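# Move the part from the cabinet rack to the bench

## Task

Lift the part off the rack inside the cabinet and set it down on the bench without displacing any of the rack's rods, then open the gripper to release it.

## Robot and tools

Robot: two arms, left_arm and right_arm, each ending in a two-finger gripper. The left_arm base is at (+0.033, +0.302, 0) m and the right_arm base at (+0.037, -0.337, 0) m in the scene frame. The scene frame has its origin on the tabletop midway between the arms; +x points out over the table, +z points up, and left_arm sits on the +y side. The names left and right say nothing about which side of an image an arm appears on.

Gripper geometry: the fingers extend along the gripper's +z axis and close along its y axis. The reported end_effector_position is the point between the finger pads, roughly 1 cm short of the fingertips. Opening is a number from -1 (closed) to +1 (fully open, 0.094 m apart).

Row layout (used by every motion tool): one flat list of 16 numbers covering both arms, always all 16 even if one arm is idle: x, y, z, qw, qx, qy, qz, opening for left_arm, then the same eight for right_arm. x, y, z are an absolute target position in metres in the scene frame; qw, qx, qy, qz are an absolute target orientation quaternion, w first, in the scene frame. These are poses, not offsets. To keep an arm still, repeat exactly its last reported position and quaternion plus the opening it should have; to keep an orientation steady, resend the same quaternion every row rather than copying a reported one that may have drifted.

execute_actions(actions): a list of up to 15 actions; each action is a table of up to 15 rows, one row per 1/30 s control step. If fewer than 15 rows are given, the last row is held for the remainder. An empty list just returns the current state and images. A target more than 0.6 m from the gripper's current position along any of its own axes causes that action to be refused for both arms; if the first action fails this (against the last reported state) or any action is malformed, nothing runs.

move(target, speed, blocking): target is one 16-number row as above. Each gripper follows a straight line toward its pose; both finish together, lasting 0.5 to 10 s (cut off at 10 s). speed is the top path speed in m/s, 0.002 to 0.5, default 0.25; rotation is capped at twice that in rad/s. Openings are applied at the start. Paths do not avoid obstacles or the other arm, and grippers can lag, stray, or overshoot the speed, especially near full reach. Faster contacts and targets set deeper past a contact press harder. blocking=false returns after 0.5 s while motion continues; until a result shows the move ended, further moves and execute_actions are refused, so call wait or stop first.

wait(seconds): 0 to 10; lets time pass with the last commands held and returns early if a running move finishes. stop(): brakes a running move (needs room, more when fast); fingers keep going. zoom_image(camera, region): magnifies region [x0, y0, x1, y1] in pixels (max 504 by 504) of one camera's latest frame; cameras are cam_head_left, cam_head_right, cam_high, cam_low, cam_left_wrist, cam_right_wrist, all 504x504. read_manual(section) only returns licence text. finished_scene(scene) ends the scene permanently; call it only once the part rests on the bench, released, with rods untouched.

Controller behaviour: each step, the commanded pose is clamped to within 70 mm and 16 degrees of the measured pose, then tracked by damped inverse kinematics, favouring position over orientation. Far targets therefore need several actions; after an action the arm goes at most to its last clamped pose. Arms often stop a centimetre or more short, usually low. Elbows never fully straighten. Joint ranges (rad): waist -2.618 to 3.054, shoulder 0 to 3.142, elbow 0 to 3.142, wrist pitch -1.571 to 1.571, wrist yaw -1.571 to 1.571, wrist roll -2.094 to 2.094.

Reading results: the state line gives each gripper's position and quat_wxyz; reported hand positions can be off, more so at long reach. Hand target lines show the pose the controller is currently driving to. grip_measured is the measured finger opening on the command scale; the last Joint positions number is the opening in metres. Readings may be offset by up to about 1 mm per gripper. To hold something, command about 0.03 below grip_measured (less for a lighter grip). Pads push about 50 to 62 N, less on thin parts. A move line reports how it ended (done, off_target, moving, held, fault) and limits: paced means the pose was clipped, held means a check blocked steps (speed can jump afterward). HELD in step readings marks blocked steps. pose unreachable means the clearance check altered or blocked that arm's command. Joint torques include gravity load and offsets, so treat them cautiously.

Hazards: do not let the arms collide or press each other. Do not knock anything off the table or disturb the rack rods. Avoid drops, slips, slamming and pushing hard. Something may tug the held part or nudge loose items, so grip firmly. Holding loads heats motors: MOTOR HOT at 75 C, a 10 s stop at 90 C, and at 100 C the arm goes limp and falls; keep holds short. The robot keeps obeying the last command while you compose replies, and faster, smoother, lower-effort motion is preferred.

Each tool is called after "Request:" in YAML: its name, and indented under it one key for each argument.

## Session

Request:
execute_actions:
  actions: []

Scene clock: 0.00 s.
left_arm: end_effector_position=(+0.3444, +0.3635, +0.3561) grip_measured=+1.000 end_effector_quat_wxyz=(+0.133, +0.785, -0.340, +0.500) | right_arm: end_effector_position=(+0.2981, +0.2232, +0.3622) grip_measured=+1.000 end_effector_quat_wxyz=(-0.498, +0.598, -0.367, +0.510)
Joint positions: left_arm=[ 0.579  1.499  1.766 -1.477  1.051 -1.833  0.094] | right_arm=[ 1.359  2.383  2.368  0.055  1.178 -1.855  0.094]
Joint velocities: left_arm=[ 0.012 -0.007  0.002 -0.066 -0.037 -0.007  0.   ] | right_arm=[ 0.007  0.007 -0.002  0.037  0.037  0.022  0.   ]
Joint torques (N m, as the arm reports them, + toward a larger angle): no reading
Hand target (left_arm): +0.343, +0.361, +0.365; +0.125, +0.777, -0.347, +0.510
Hand target (right_arm): +0.298, +0.222, +0.366; -0.500, +0.597, -0.368, +0.508

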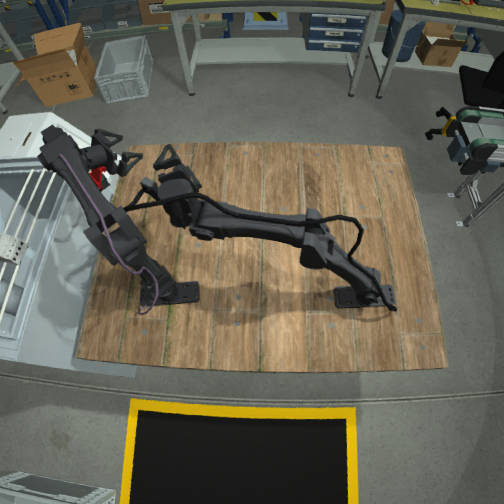

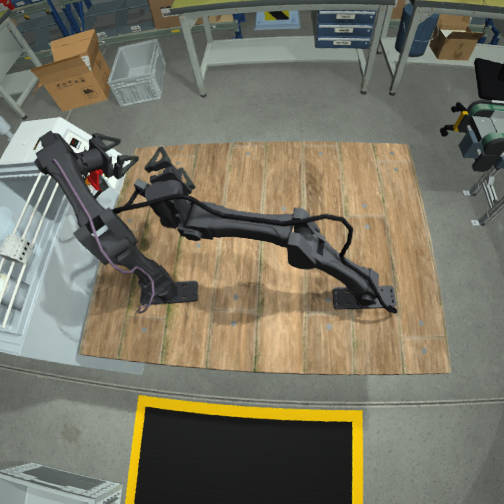

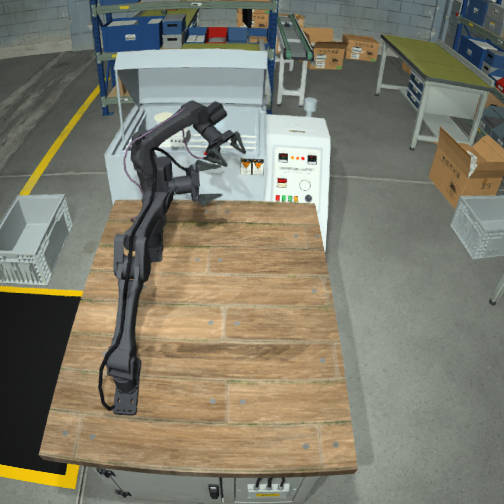

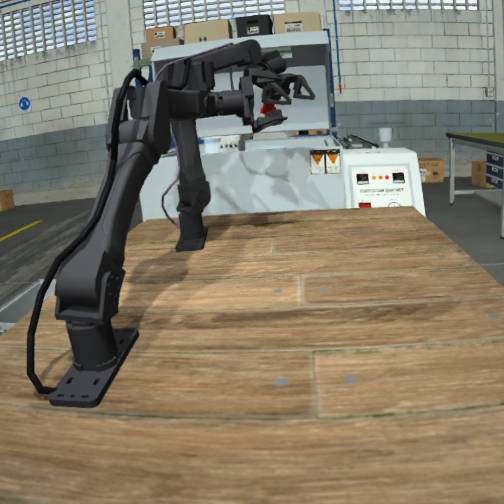

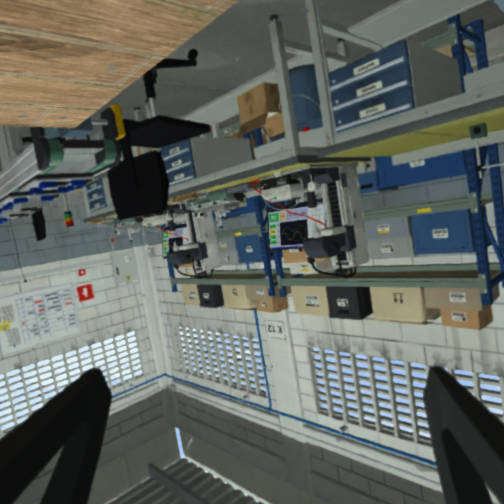

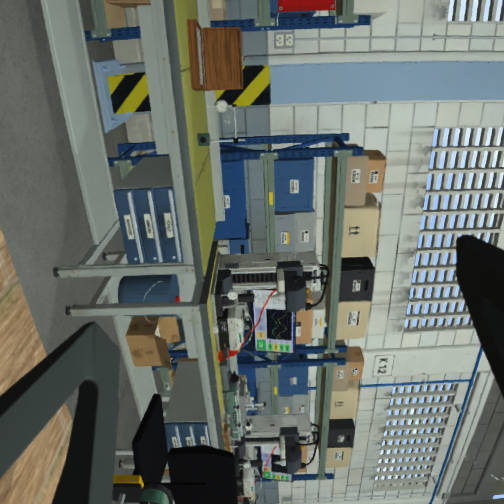

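Request:
move:
  target: [0.343,0.361,0.365,0.125,0.777,-0.347,0.510,1,0.33,-0.10,0.33,-0.500,0.597,-0.368,0.508,1]
  speed: 0.3

Request:
move:
  target: [0.10,0.68,0.39,-0.409,0.5895,-0.6025,-0.3507,1,0.33,-0.10,0.33,-0.500,0.597,-0.368,0.508,1]
  speed: 0.35

Scene clock: 6.57 s.
left_arm: end_effector_position=(+0.3443, +0.3640, +0.3555) grip_measured=+1.000 end_effector_quat_wxyz=(+0.132, +0.786, -0.340, +0.499) | right_arm: end_effector_position=(+0.3299, -0.0963, +0.3374) grip_measured=+1.000 end_effector_quat_wxyz=(-0.506, +0.590, -0.372, +0.507)
Joint positions: left_arm=[ 0.579  1.499  1.766 -1.477  1.047 -1.833  0.094] | right_arm=[ 0.988  1.155  0.796  0.396  0.81  -1.822  0.094]
Joint velocities: left_arm=[-0.007  0.007 -0.002 -0.007  0.037 -0.022  0.   ] | right_arm=[-0.012 -0.007  0.012 -0.007 -0.139 -0.037  0.   ]
Joint torques (N m, as the arm reports them, + toward a larger angle): left_arm=[ 0.06 -5.31  7.24  0.95  0.57  0.06] | right_arm=[-0.71 -4.41  5.95  1.74 -0.15 -0.05]
Hand target (left_arm): +0.343, +0.361, +0.365; +0.125, +0.777, -0.347, +0.510
Hand target (right_arm): +0.330, -0.099, +0.332; -0.500, +0.597, -0.368, +0.508
Off the commanded pose (left_arm): 0.010 m, 2 deg.
Off the commanded pose (right_arm): 0.008 m, 1 deg.
move: done

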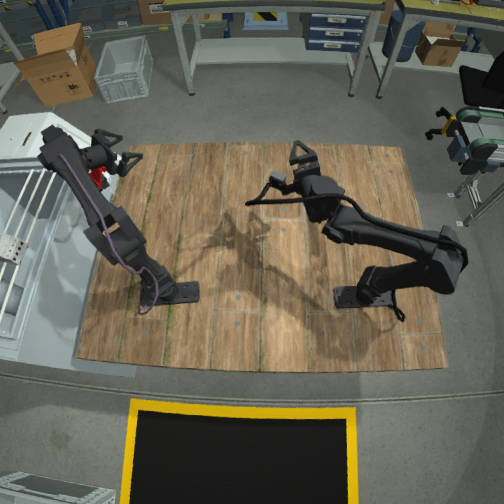

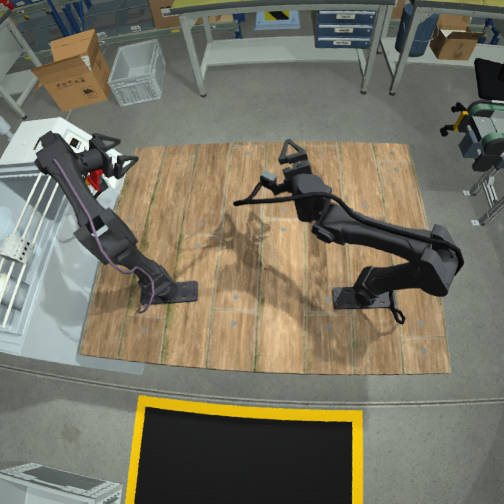

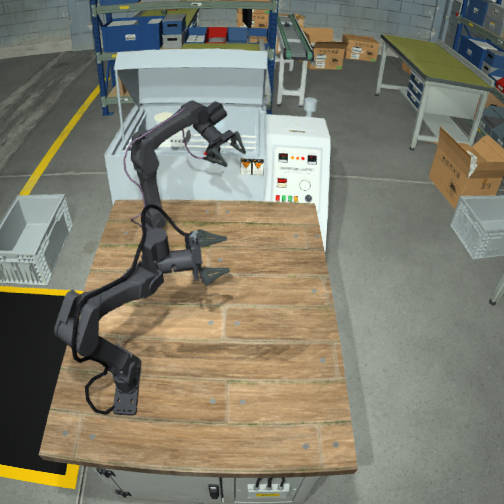

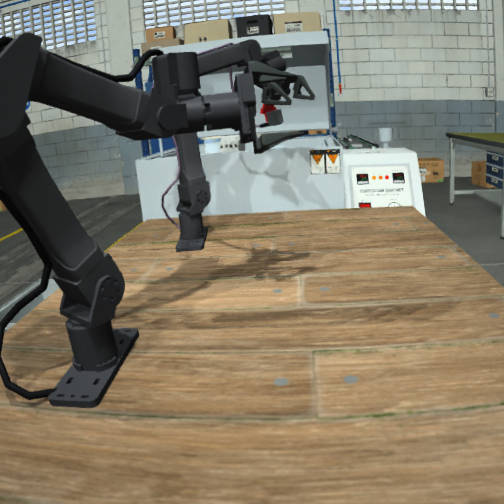

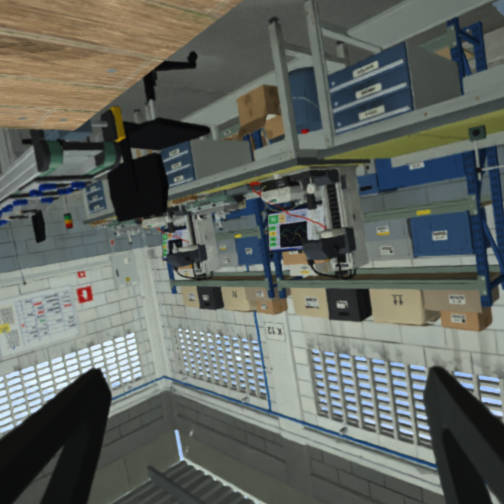

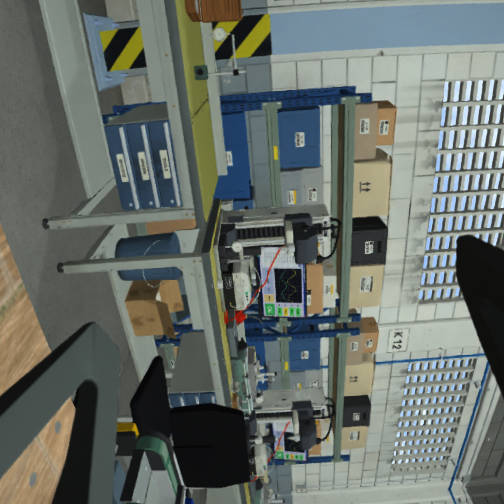

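Scene clock: 10.67 s.
left_arm: end_effector_position=(+0.1099, +0.6862, +0.3723) grip_measured=+1.000 end_effector_quat_wxyz=(+0.387, -0.594, +0.619, +0.338) | right_arm: end_effector_position=(+0.3296, -0.0958, +0.3324) grip_measured=+1.000 end_effector_quat_wxyz=(-0.503, +0.595, -0.370, +0.506)
Joint positions: left_arm=[ 1.175  1.306  1.546 -0.738 -0.162 -0.136  0.094] | right_arm=[ 0.988  1.155  0.784  0.398  0.805 -1.822  0.094]
Joint velocities: left_arm=[-0.017  0.007 -0.002 -0.007  0.007  0.051  0.   ] | right_arm=[-0.027  0.002 -0.017 -0.125 -0.051 -0.066  0.   ]
Joint torques (N m, as the arm reports them, + toward a larger angle): left_arm=[ 0.73 -6.01  6.    2.28  0.    0.04] | right_arm=[-0.91 -4.46  6.18  1.84 -0.12 -0.06]
Hand target (left_arm): +0.106, +0.683, +0.387; -0.407, +0.586, -0.605, -0.352
Hand target (right_arm): +0.330, -0.100, +0.330; -0.500, +0.597, -0.368, +0.508
Off the commanded pose (left_arm): 0.021 m, 3 deg.
Off the commanded pose (right_arm): 0.005 m, 1 deg.
move: off_target (left_arm); limits=paced

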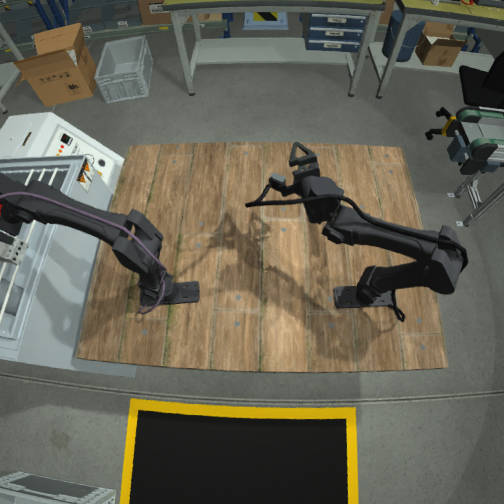

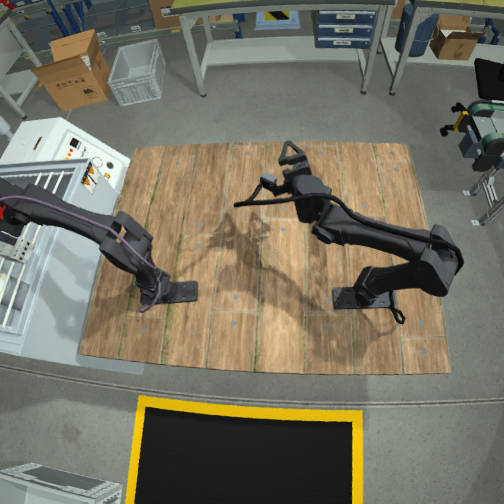

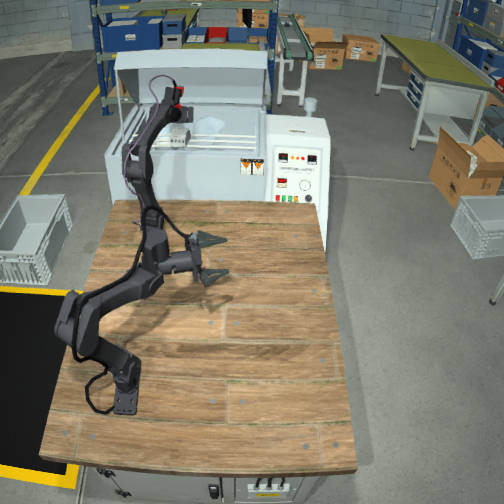

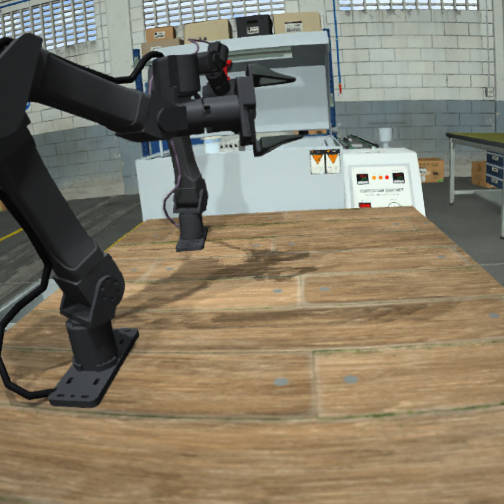

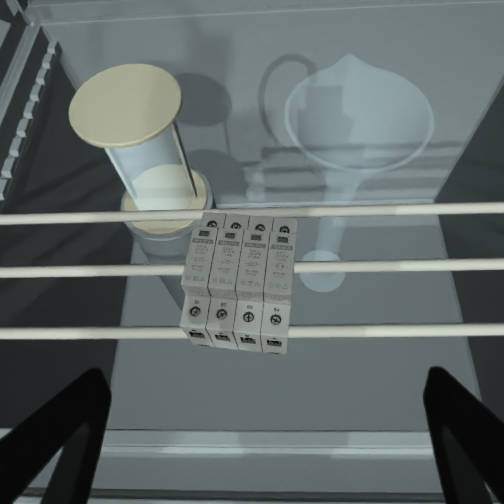

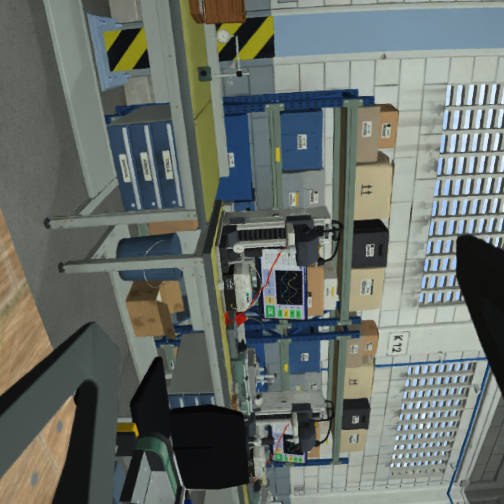

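Request:
zoom_image:
  camera: "cam_left_wrist"
  region: [150, 190, 330, 370]

Region (150, 190, 330, 370) of cam_left_wrist's 504x504 image, scaled by 2.800, with more detail than that image has.

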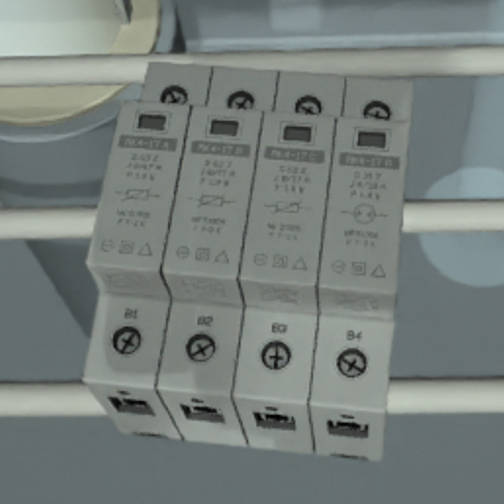

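Request:
move:
  target: [0.086,0.75,0.29,-0.4282,0.5544,-0.6349,-0.3269,1,0.33,-0.10,0.33,-0.500,0.597,-0.368,0.508,1]
  speed: 0.15

Scene clock: 23.73 s.
left_arm: end_effector_position=(+0.0886, +0.7452, +0.2807) grip_measured=+1.000 end_effector_quat_wxyz=(+0.416, -0.563, +0.641, +0.314) | right_arm: end_effector_position=(+0.3296, -0.0958, +0.3324) grip_measured=+1.000 end_effector_quat_wxyz=(-0.503, +0.595, -0.370, +0.506)
Joint positions: left_arm=[ 1.363  1.399  1.221 -0.299  0.105 -0.019  0.094] | right_arm=[ 0.988  1.155  0.784  0.398  0.805 -1.822  0.094]
Joint velocities: left_arm=[ 0.022 -0.007 -0.007 -0.007 -0.007 -0.081  0.   ] | right_arm=[ 0.012  0.017 -0.027 -0.037 -0.022 -0.095  0.   ]
Joint torques (N m, as the arm reports them, + toward a larger angle): left_arm=[ 0.55 -5.3   7.71  2.31  0.13  0.03] | right_arm=[-0.91 -4.47  6.17  1.83 -0.13 -0.07]
Hand target (left_arm): +0.087, +0.749, +0.290; +0.428, -0.554, +0.635, +0.327
Hand target (right_arm): +0.330, -0.100, +0.330; -0.500, +0.597, -0.368, +0.508
Off the commanded pose (left_arm): 0.011 m, 2 deg.
Off the commanded pose (right_arm): 0.005 m, 1 deg.
move: off_target (left_arm)

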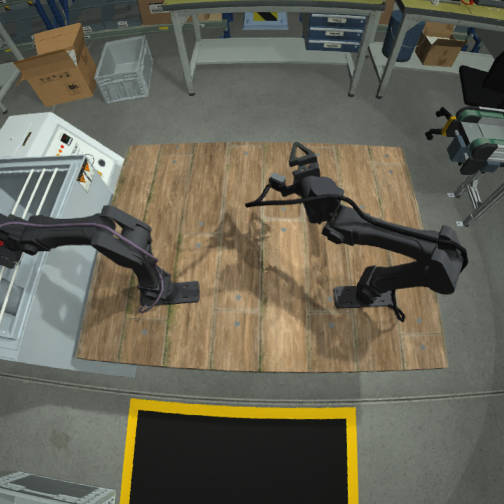

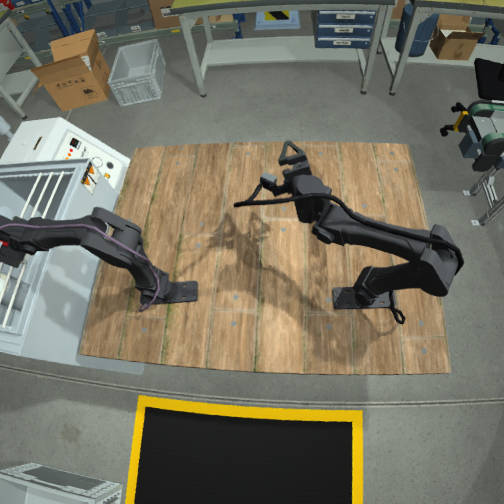

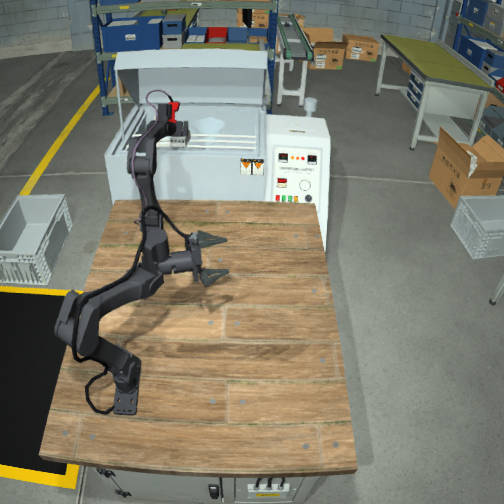

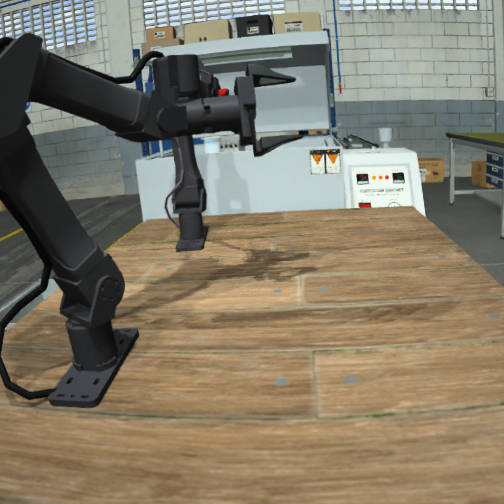

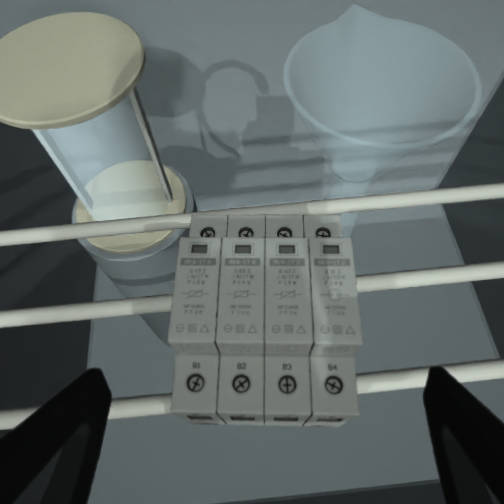

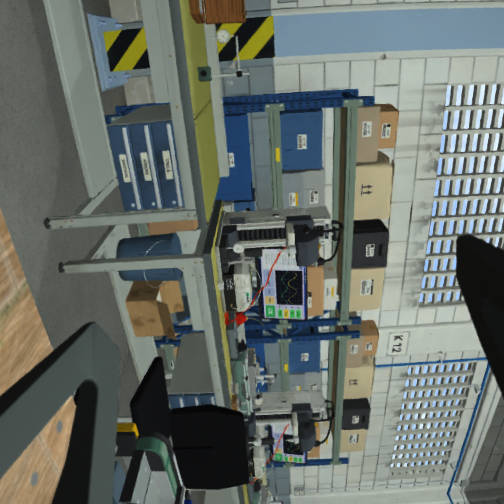

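Request:
execute_actions:
  actions:
    - [[0.0863,0.753,0.288,-0.4282,0.5544,-0.6349,-0.3269,1,0.33,-0.10,0.33,-0.500,0.597,-0.368,0.508,1],[0.0866,0.756,0.286,-0.4282,0.5544,-0.6349,-0.3269,1,0.33,-0.10,0.33,-0.500,0.597,-0.368,0.508,1],[0.087,0.759,0.284,-0.4282,0.5544,-0.6349,-0.3269,1,0.33,-0.10,0.33,-0.500,0.597,-0.368,0.508,1],[0.0873,0.762,0.282,-0.4282,0.5544,-0.6349,-0.3269,1,0.33,-0.10,0.33,-0.500,0.597,-0.368,0.508,1],[0.0877,0.765,0.280,-0.4282,0.5544,-0.6349,-0.3269,1,0.33,-0.10,0.33,-0.500,0.597,-0.368,0.508,1],[0.088,0.768,0.278,-0.4282,0.5544,-0.6349,-0.3269,1,0.33,-0.10,0.33,-0.500,0.597,-0.368,0.508,1],[0.0883,0.771,0.276,-0.4282,0.5544,-0.6349,-0.3269,1,0.33,-0.10,0.33,-0.500,0.597,-0.368,0.508,1],[0.0887,0.774,0.274,-0.4282,0.5544,-0.6349,-0.3269,1,0.33,-0.10,0.33,-0.500,0.597,-0.368,0.508,1],[0.089,0.777,0.272,-0.4282,0.5544,-0.6349,-0.3269,1,0.33,-0.10,0.33,-0.500,0.597,-0.368,0.508,1],[0.0893,0.780,0.270,-0.4282,0.5544,-0.6349,-0.3269,1,0.33,-0.10,0.33,-0.500,0.597,-0.368,0.508,1],[0.0897,0.783,0.268,-0.4282,0.5544,-0.6349,-0.3269,1,0.33,-0.10,0.33,-0.500,0.597,-0.368,0.508,1],[0.090,0.786,0.266,-0.4282,0.5544,-0.6349,-0.3269,1,0.33,-0.10,0.33,-0.500,0.597,-0.368,0.508,1],[0.0903,0.789,0.264,-0.4282,0.5544,-0.6349,-0.3269,1,0.33,-0.10,0.33,-0.500,0.597,-0.368,0.508,1],[0.0907,0.792,0.262,-0.4282,0.5544,-0.6349,-0.3269,1,0.33,-0.10,0.33,-0.500,0.597,-0.368,0.508,1],[0.091,0.795,0.261,-0.4282,0.5544,-0.6349,-0.3269,1,0.33,-0.10,0.33,-0.500,0.597,-0.368,0.508,1]]
    - [[0.0913,0.798,0.260,-0.4282,0.5544,-0.6349,-0.3269,1,0.33,-0.10,0.33,-0.500,0.597,-0.368,0.508,1],[0.0917,0.801,0.259,-0.4282,0.5544,-0.6349,-0.3269,1,0.33,-0.10,0.33,-0.500,0.597,-0.368,0.508,1],[0.092,0.803,0.258,-0.4282,0.5544,-0.6349,-0.3269,1,0.33,-0.10,0.33,-0.500,0.597,-0.368,0.508,1]]

Scene clock: 39.17 s.
left_arm: end_effector_position=(+0.0925, +0.7883, +0.2215) grip_measured=+1.000 end_effector_quat_wxyz=(+0.397, -0.574, +0.652, +0.296) | right_arm: end_effector_position=(+0.3296, -0.0958, +0.3324) grip_measured=+1.000 end_effector_quat_wxyz=(-0.503, +0.595, -0.370, +0.506)
Joint positions: left_arm=[ 1.363  1.599  1.221 -0.159  0.106 -0.018  0.094] | right_arm=[ 0.988  1.155  0.784  0.398  0.805 -1.822  0.094]
Joint velocities: left_arm=[-0.007 -0.012  0.007 -0.037  0.007 -0.007  0.   ] | right_arm=[ 0.012  0.002  0.002 -0.007 -0.007  0.022  0.   ]
Joint torques (N m, as the arm reports them, + toward a larger angle): left_arm=[ 0.33 -7.1  12.34  2.24  0.06  0.03] | right_arm=[-0.92 -4.48  6.17  1.84 -0.13 -0.07]
Hand target (left_arm): +0.092, +0.800, +0.258; +0.428, -0.554, +0.635, +0.327
Hand target (right_arm): +0.330, -0.100, +0.330; -0.500, +0.597, -0.368, +0.508
Off the commanded pose (left_arm): 0.039 m, 6 deg.
Off the commanded pose (right_arm): 0.005 m, 1 deg.
Step readings (end_effector_position; steps 1 to 15: 1st action; 16 to 30: 2nd action):
0: left_arm (+0.0887, +0.7453, +0.2810) | right_arm (+0.3296, -0.0958, +0.3324)
1: left_arm (+0.0888, +0.7454, +0.2812) | right_arm (+0.3296, -0.0958, +0.3324)
2: left_arm (+0.0889, +0.7458, +0.2811) | right_arm (+0.3296, -0.0958, +0.3324)
4: left_arm (+0.0892, +0.7488, +0.2802) | right_arm (+0.3296, -0.0958, +0.3324)
8: left_arm (+0.0900, +0.7591, +0.2679) | right_arm (+0.3296, -0.0958, +0.3324)
15: left_arm (+0.0916, +0.7769, +0.2377) | right_arm (+0.3296, -0.0958, +0.3324)
16: left_arm (+0.0917, +0.7790, +0.2342) | right_arm (+0.3296, -0.0958, +0.3324)
17: left_arm (+0.0919, +0.7810, +0.2309) | right_arm (+0.3296, -0.0958, +0.3324)
19: left_arm (+0.0922, +0.7844, +0.2247) | right_arm (+0.3296, -0.0958, +0.3324)
23: left_arm (+0.0924, +0.7866, +0.2187) | right_arm (+0.3296, -0.0958, +0.3324)
30: end_effector_position above

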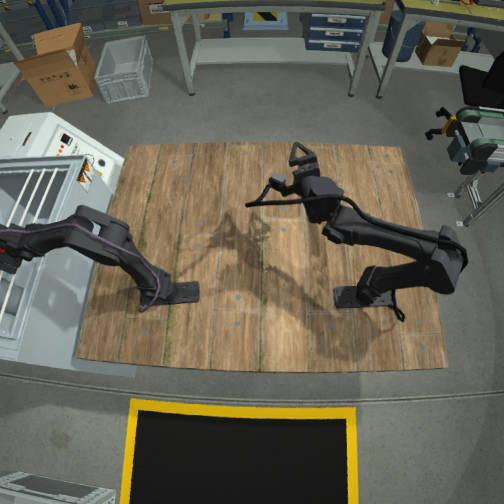

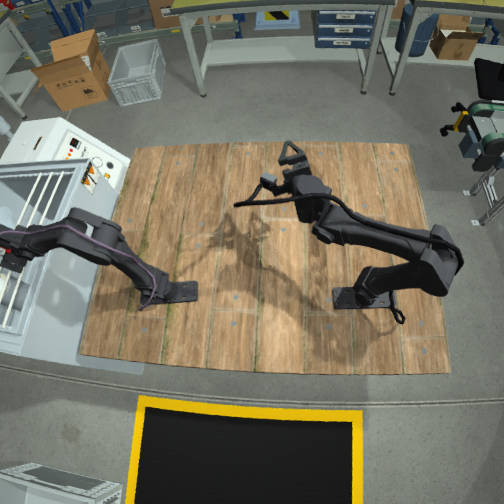

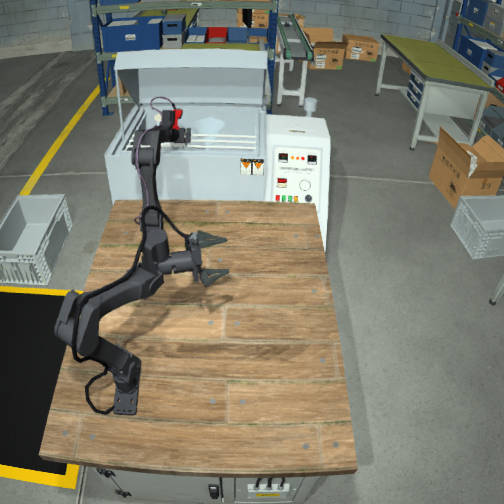

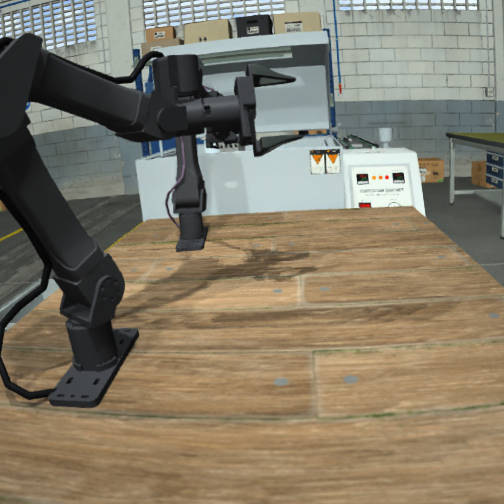

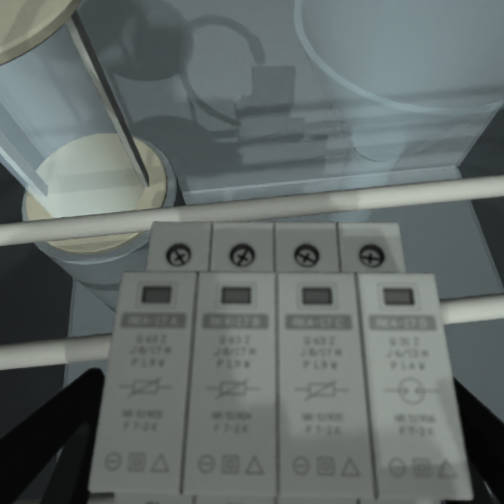

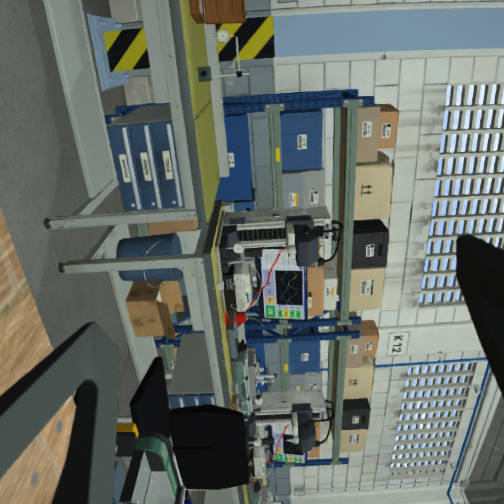

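Request:
execute_actions:
  actions:
    - [[0.093,0.803,0.258,-0.4282,0.5544,-0.6349,-0.3269,0.85,0.33,-0.10,0.33,-0.500,0.597,-0.368,0.508,1],[0.093,0.803,0.258,-0.4282,0.5544,-0.6349,-0.3269,0.75,0.33,-0.10,0.33,-0.500,0.597,-0.368,0.508,1],[0.093,0.803,0.258,-0.4282,0.5544,-0.6349,-0.3269,0.70,0.33,-0.10,0.33,-0.500,0.597,-0.368,0.508,1],[0.093,0.803,0.258,-0.4282,0.5544,-0.6349,-0.3269,0.67,0.33,-0.10,0.33,-0.500,0.597,-0.368,0.508,1],[0.093,0.803,0.258,-0.4282,0.5544,-0.6349,-0.3269,0.64,0.33,-0.10,0.33,-0.500,0.597,-0.368,0.508,1],[0.093,0.803,0.258,-0.4282,0.5544,-0.6349,-0.3269,0.62,0.33,-0.10,0.33,-0.500,0.597,-0.368,0.508,1],[0.093,0.803,0.258,-0.4282,0.5544,-0.6349,-0.3269,0.60,0.33,-0.10,0.33,-0.500,0.597,-0.368,0.508,1],[0.093,0.803,0.258,-0.4282,0.5544,-0.6349,-0.3269,0.58,0.33,-0.10,0.33,-0.500,0.597,-0.368,0.508,1],[0.093,0.803,0.258,-0.4282,0.5544,-0.6349,-0.3269,0.56,0.33,-0.10,0.33,-0.500,0.597,-0.368,0.508,1],[0.093,0.803,0.258,-0.4282,0.5544,-0.6349,-0.3269,0.54,0.33,-0.10,0.33,-0.500,0.597,-0.368,0.508,1],[0.093,0.803,0.258,-0.4282,0.5544,-0.6349,-0.3269,0.52,0.33,-0.10,0.33,-0.500,0.597,-0.368,0.508,1],[0.093,0.803,0.258,-0.4282,0.5544,-0.6349,-0.3269,0.50,0.33,-0.10,0.33,-0.500,0.597,-0.368,0.508,1],[0.093,0.803,0.258,-0.4282,0.5544,-0.6349,-0.3269,0.48,0.33,-0.10,0.33,-0.500,0.597,-0.368,0.508,1]]
    - [[0.093,0.803,0.262,-0.4336,0.5513,-0.6309,-0.3316,0.48,0.33,-0.10,0.33,-0.500,0.597,-0.368,0.508,1],[0.093,0.803,0.266,-0.439,0.5483,-0.627,-0.3363,0.48,0.33,-0.10,0.33,-0.500,0.597,-0.368,0.508,1],[0.093,0.802,0.270,-0.4443,0.5452,-0.623,-0.341,0.48,0.33,-0.10,0.33,-0.500,0.597,-0.368,0.508,1],[0.093,0.802,0.274,-0.4497,0.5422,-0.619,-0.3457,0.48,0.33,-0.10,0.33,-0.500,0.597,-0.368,0.508,1],[0.093,0.801,0.278,-0.4551,0.5391,-0.615,-0.3505,0.48,0.33,-0.10,0.33,-0.500,0.597,-0.368,0.508,1],[0.093,0.800,0.282,-0.4578,0.5376,-0.613,-0.3528,0.48,0.33,-0.10,0.33,-0.500,0.597,-0.368,0.508,1],[0.093,0.799,0.286,-0.4605,0.536,-0.6111,-0.3552,0.48,0.33,-0.10,0.33,-0.500,0.597,-0.368,0.508,1],[0.093,0.798,0.290,-0.4632,0.5345,-0.6091,-0.3575,0.48,0.33,-0.10,0.33,-0.500,0.597,-0.368,0.508,1],[0.093,0.797,0.294,-0.4659,0.533,-0.6071,-0.3599,0.48,0.33,-0.10,0.33,-0.500,0.597,-0.368,0.508,1],[0.093,0.796,0.298,-0.4686,0.5314,-0.6051,-0.3622,0.48,0.33,-0.10,0.33,-0.500,0.597,-0.368,0.508,1],[0.093,0.795,0.302,-0.4712,0.5299,-0.6031,-0.3646,0.48,0.33,-0.10,0.33,-0.500,0.597,-0.368,0.508,1],[0.093,0.794,0.306,-0.4739,0.5284,-0.6012,-0.3669,0.48,0.33,-0.10,0.33,-0.500,0.597,-0.368,0.508,1],[0.092,0.793,0.310,-0.4766,0.5269,-0.5992,-0.3693,0.48,0.33,-0.10,0.33,-0.500,0.597,-0.368,0.508,1],[0.092,0.792,0.314,-0.4793,0.5253,-0.5972,-0.3716,0.48,0.33,-0.10,0.33,-0.500,0.597,-0.368,0.508,1],[0.092,0.791,0.318,-0.482,0.5238,-0.5952,-0.374,0.48,0.33,-0.10,0.33,-0.500,0.597,-0.368,0.508,1]]

Scene clock: 55.40 s.
left_arm: end_effector_position=(+0.0915, +0.7822, +0.2348) grip_measured=+0.548 end_effector_quat_wxyz=(+0.407, -0.570, +0.645, +0.306) | right_arm: end_effector_position=(+0.3295, -0.0958, +0.3324) grip_measured=+1.000 end_effector_quat_wxyz=(-0.503, +0.595, -0.370, +0.506)
Joint positions: left_arm=[ 1.363  1.557  1.206 -0.154  0.104 -0.023  0.073] | right_arm=[ 0.988  1.155  0.784  0.398  0.805 -1.822  0.094]
Joint velocities: left_arm=[-0.007 -0.242  0.002 -0.007 -0.051 -0.066  0.001] | right_arm=[ 0.017  0.002 -0.002 -0.037 -0.007  0.081  0.   ]
Joint torques (N m, as the arm reports them, + toward a larger angle): left_arm=[ -0.03 -11.27  10.17   3.2    0.03  -0.08] | right_arm=[-0.92 -4.47  6.17  1.84 -0.13 -0.07]
Hand target (left_arm): +0.091, +0.783, +0.317; +0.480, -0.524, +0.597, +0.373
Hand target (right_arm): +0.330, -0.100, +0.330; -0.500, +0.597, -0.368, +0.508
Off the commanded pose (left_arm): 0.084 m, 14 deg.
Off the commanded pose (right_arm): 0.005 m, 1 deg.
Step readings (end_effector_position; steps 1 to 15: 1st action; 16 to 30: 2nd action):
0: left_arm (+0.0925, +0.7887, +0.2221) | right_arm (+0.3296, -0.0958, +0.3324)
1: left_arm (+0.0925, +0.7887, +0.2221) | right_arm (+0.3296, -0.0958, +0.3324)
2: left_arm (+0.0925, +0.7887, +0.2221) | right_arm (+0.3296, -0.0958, +0.3324)
4: left_arm (+0.0930, +0.7886, +0.2222) | right_arm (+0.3295, -0.0958, +0.3324)
8: left_arm (+0.0938, +0.7885, +0.2223) | right_arm (+0.3295, -0.0958, +0.3324)
15: left_arm (+0.0939, +0.7885, +0.2224) | right_arm (+0.3295, -0.0958, +0.3324)
16: left_arm (+0.0939, +0.7886, +0.2225) | right_arm (+0.3295, -0.0958, +0.3324)
17: left_arm (+0.0939, +0.7887, +0.2227) | right_arm (+0.3295, -0.0958, +0.3324)
19: left_arm (+0.0938, +0.7891, +0.2233) | right_arm (+0.3295, -0.0958, +0.3324)
23: left_arm (+0.0934, +0.7893, +0.2243) | right_arm (+0.3295, -0.0958, +0.3324)
30: end_effector_position above

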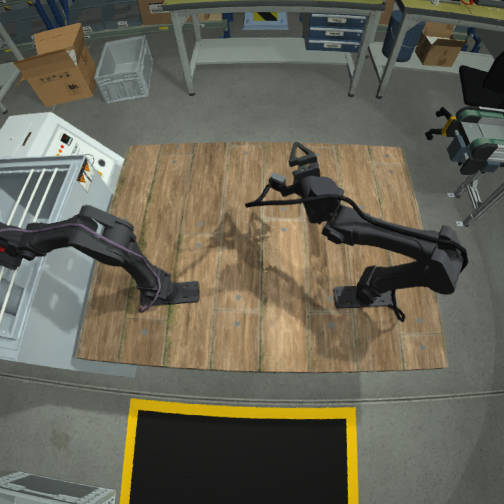

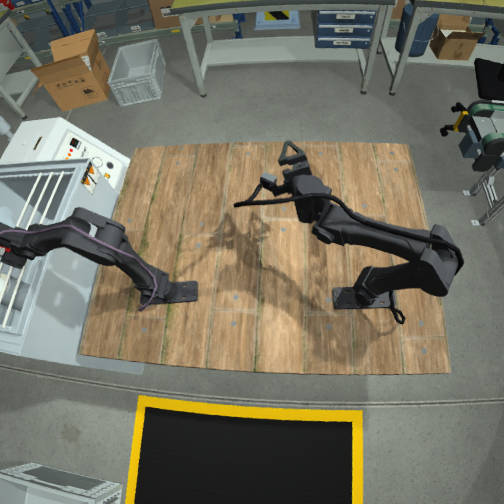

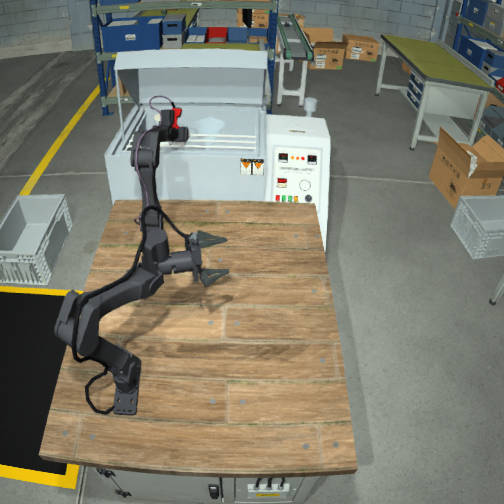

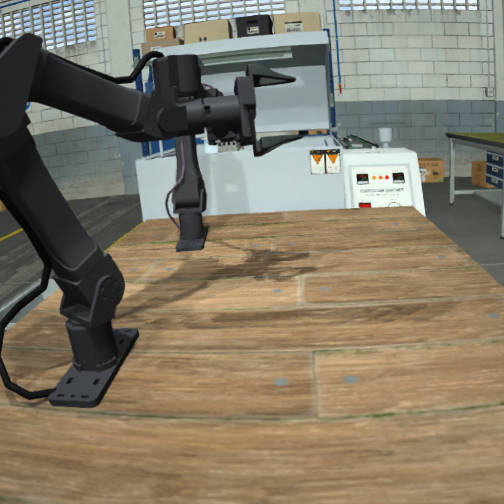

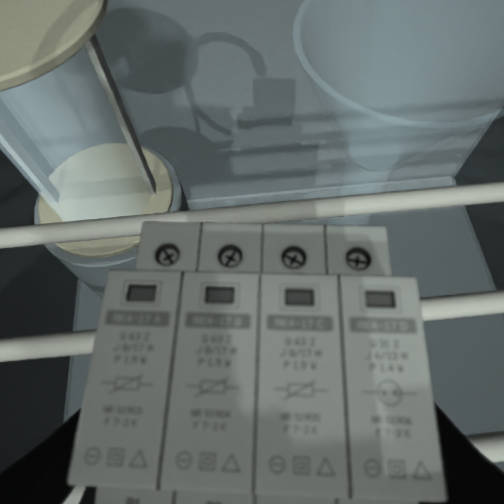

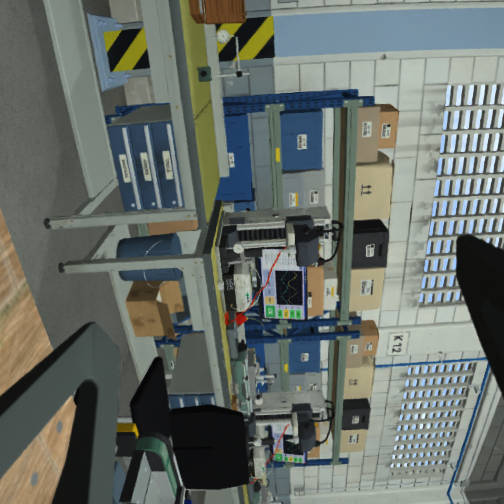

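Clean lift-off. Continue up and back.

Request:
execute_actions:
  actions:
    - [[0.092,0.788,0.322,-0.482,0.5238,-0.5952,-0.374,0.48,0.33,-0.10,0.33,-0.500,0.597,-0.368,0.508,1],[0.092,0.785,0.326,-0.482,0.5238,-0.5952,-0.374,0.48,0.33,-0.10,0.33,-0.500,0.597,-0.368,0.508,1],[0.092,0.782,0.330,-0.482,0.5238,-0.5952,-0.374,0.48,0.33,-0.10,0.33,-0.500,0.597,-0.368,0.508,1],[0.092,0.779,0.334,-0.482,0.5238,-0.5952,-0.374,0.48,0.33,-0.10,0.33,-0.500,0.597,-0.368,0.508,1],[0.092,0.776,0.338,-0.482,0.5238,-0.5952,-0.374,0.48,0.33,-0.10,0.33,-0.500,0.597,-0.368,0.508,1],[0.092,0.773,0.342,-0.482,0.5238,-0.5952,-0.374,0.48,0.33,-0.10,0.33,-0.500,0.597,-0.368,0.508,1],[0.092,0.770,0.346,-0.482,0.5238,-0.5952,-0.374,0.48,0.33,-0.10,0.33,-0.500,0.597,-0.368,0.508,1],[0.092,0.767,0.350,-0.482,0.5238,-0.5952,-0.374,0.48,0.33,-0.10,0.33,-0.500,0.597,-0.368,0.508,1],[0.092,0.764,0.354,-0.482,0.5238,-0.5952,-0.374,0.48,0.33,-0.10,0.33,-0.500,0.597,-0.368,0.508,1],[0.092,0.761,0.358,-0.482,0.5238,-0.5952,-0.374,0.48,0.33,-0.10,0.33,-0.500,0.597,-0.368,0.508,1],[0.092,0.758,0.362,-0.482,0.5238,-0.5952,-0.374,0.48,0.33,-0.10,0.33,-0.500,0.597,-0.368,0.508,1],[0.092,0.755,0.366,-0.482,0.5238,-0.5952,-0.374,0.48,0.33,-0.10,0.33,-0.500,0.597,-0.368,0.508,1],[0.092,0.752,0.370,-0.482,0.5238,-0.5952,-0.374,0.48,0.33,-0.10,0.33,-0.500,0.597,-0.368,0.508,1],[0.092,0.749,0.374,-0.482,0.5238,-0.5952,-0.374,0.48,0.33,-0.10,0.33,-0.500,0.597,-0.368,0.508,1],[0.092,0.746,0.378,-0.482,0.5238,-0.5952,-0.374,0.48,0.33,-0.10,0.33,-0.500,0.597,-0.368,0.508,1]]
    - [[0.092,0.743,0.382,-0.482,0.5238,-0.5952,-0.374,0.48,0.33,-0.10,0.33,-0.500,0.597,-0.368,0.508,1],[0.092,0.740,0.386,-0.482,0.5238,-0.5952,-0.374,0.48,0.33,-0.10,0.33,-0.500,0.597,-0.368,0.508,1],[0.092,0.737,0.390,-0.482,0.5238,-0.5952,-0.374,0.48,0.33,-0.10,0.33,-0.500,0.597,-0.368,0.508,1],[0.092,0.734,0.394,-0.482,0.5238,-0.5952,-0.374,0.48,0.33,-0.10,0.33,-0.500,0.597,-0.368,0.508,1],[0.092,0.731,0.398,-0.482,0.5238,-0.5952,-0.374,0.48,0.33,-0.10,0.33,-0.500,0.597,-0.368,0.508,1],[0.092,0.728,0.402,-0.482,0.5238,-0.5952,-0.374,0.48,0.33,-0.10,0.33,-0.500,0.597,-0.368,0.508,1],[0.092,0.725,0.406,-0.482,0.5238,-0.5952,-0.374,0.48,0.33,-0.10,0.33,-0.500,0.597,-0.368,0.508,1],[0.092,0.722,0.410,-0.482,0.5238,-0.5952,-0.374,0.48,0.33,-0.10,0.33,-0.500,0.597,-0.368,0.508,1]]

Scene clock: 69.10 s.
left_arm: end_effector_position=(+0.0838, +0.7143, +0.2983) grip_measured=+0.548 end_effector_quat_wxyz=(+0.410, -0.572, +0.638, +0.312) | right_arm: end_effector_position=(+0.3295, -0.0958, +0.3324) grip_measured=+1.000 end_effector_quat_wxyz=(-0.503, +0.595, -0.370, +0.506)
Joint positions: left_arm=[ 1.362  1.296  1.224 -0.419  0.091 -0.032  0.073] | right_arm=[ 0.988  1.155  0.784  0.398  0.805 -1.822  0.094]
Joint velocities: left_arm=[-0.007 -0.017  0.178 -0.286 -0.007 -0.022  0.   ] | right_arm=[ 0.017  0.007 -0.002 -0.037  0.007  0.007  0.   ]
Joint torques (N m, as the arm reports them, + toward a larger angle): left_arm=[-0.91 -8.16 14.2   3.1   0.02 -0.06] | right_arm=[-0.91 -4.47  6.16  1.84 -0.13 -0.06]
Hand target (left_arm): +0.088, +0.711, +0.382; +0.482, -0.523, +0.595, +0.374
Hand target (right_arm): +0.330, -0.100, +0.330; -0.500, +0.597, -0.368, +0.508
Off the commanded pose (left_arm): 0.112 m, 13 deg; position clipped at the last step of the last action.
Off the commanded pose (right_arm): 0.005 m, 1 deg.
Step readings (end_effector_position; steps 1 to 15: 1st action; 16 to 30: 2nd action):
0: left_arm (+0.0910, +0.7781, +0.2501) | right_arm (+0.3295, -0.0958, +0.3324)
1: left_arm (+0.0910, +0.7781, +0.2501) | right_arm (+0.3295, -0.0958, +0.3324)
2: left_arm (+0.0910, +0.7780, +0.2498) | right_arm (+0.3295, -0.0958, +0.3324)
4: left_arm (+0.0906, +0.7761, +0.2497) | right_arm (+0.3295, -0.0958, +0.3324)
8: left_arm (+0.0894, +0.7671, +0.2561) | right_arm (+0.3295, -0.0958, +0.3324)
15: left_arm (+0.0874, +0.7478, +0.2794) | right_arm (+0.3295, -0.0958, +0.3324)
16: left_arm (+0.0870, +0.7449, +0.2813) | right_arm (+0.3295, -0.0958, +0.3324)
17: left_arm (+0.0867, +0.7421, +0.2828) | right_arm (+0.3295, -0.0958, +0.3324)
19: left_arm (+0.0860, +0.7365, +0.2850) | right_arm (+0.3295, -0.0958, +0.3324)
23: left_arm (+0.0849, +0.7259, +0.2893) | right_arm (+0.3295, -0.0958, +0.3324)
30: end_effector_position above

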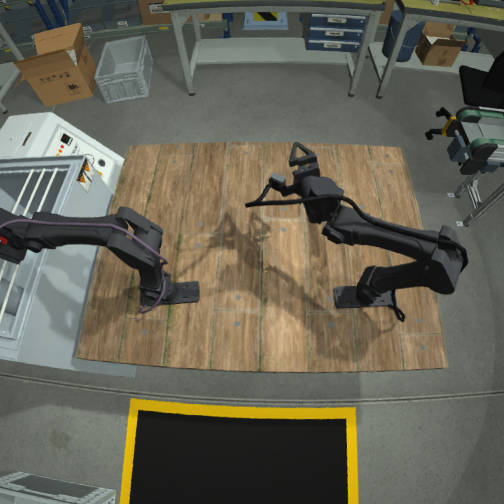

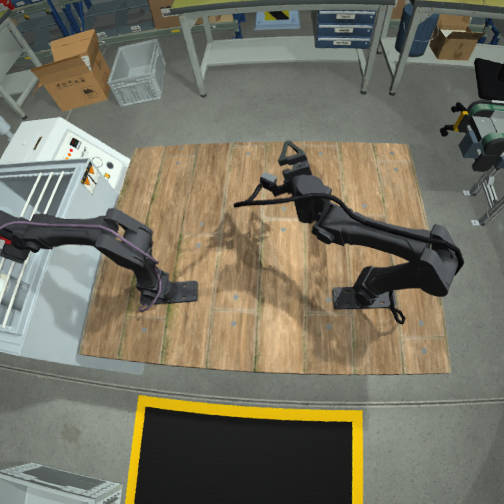

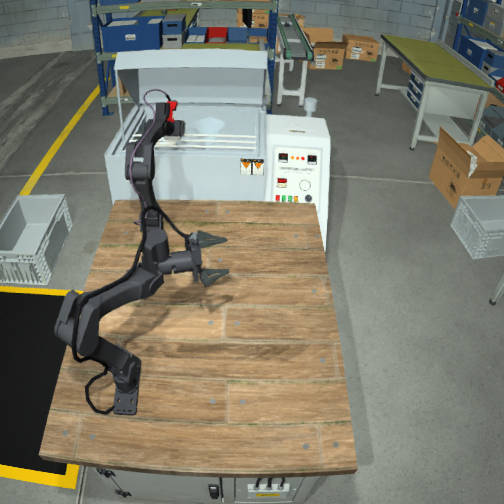

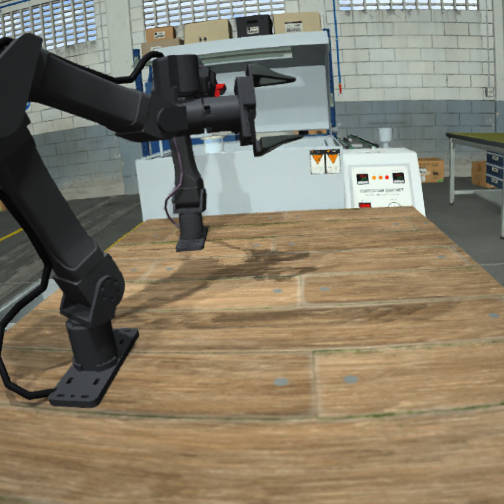

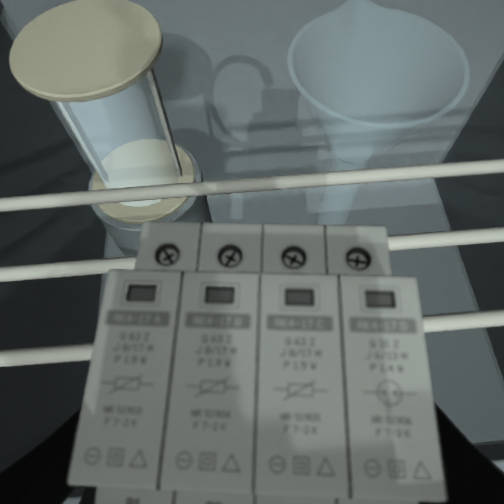

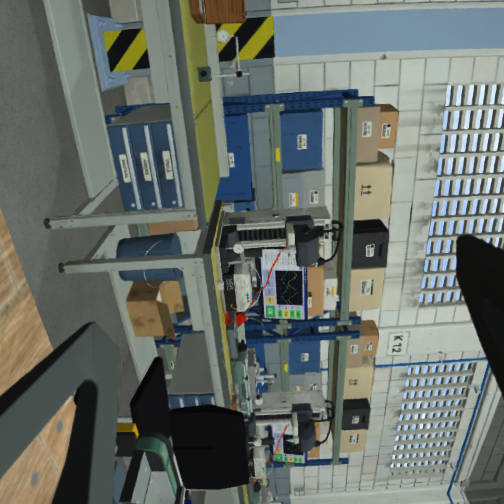

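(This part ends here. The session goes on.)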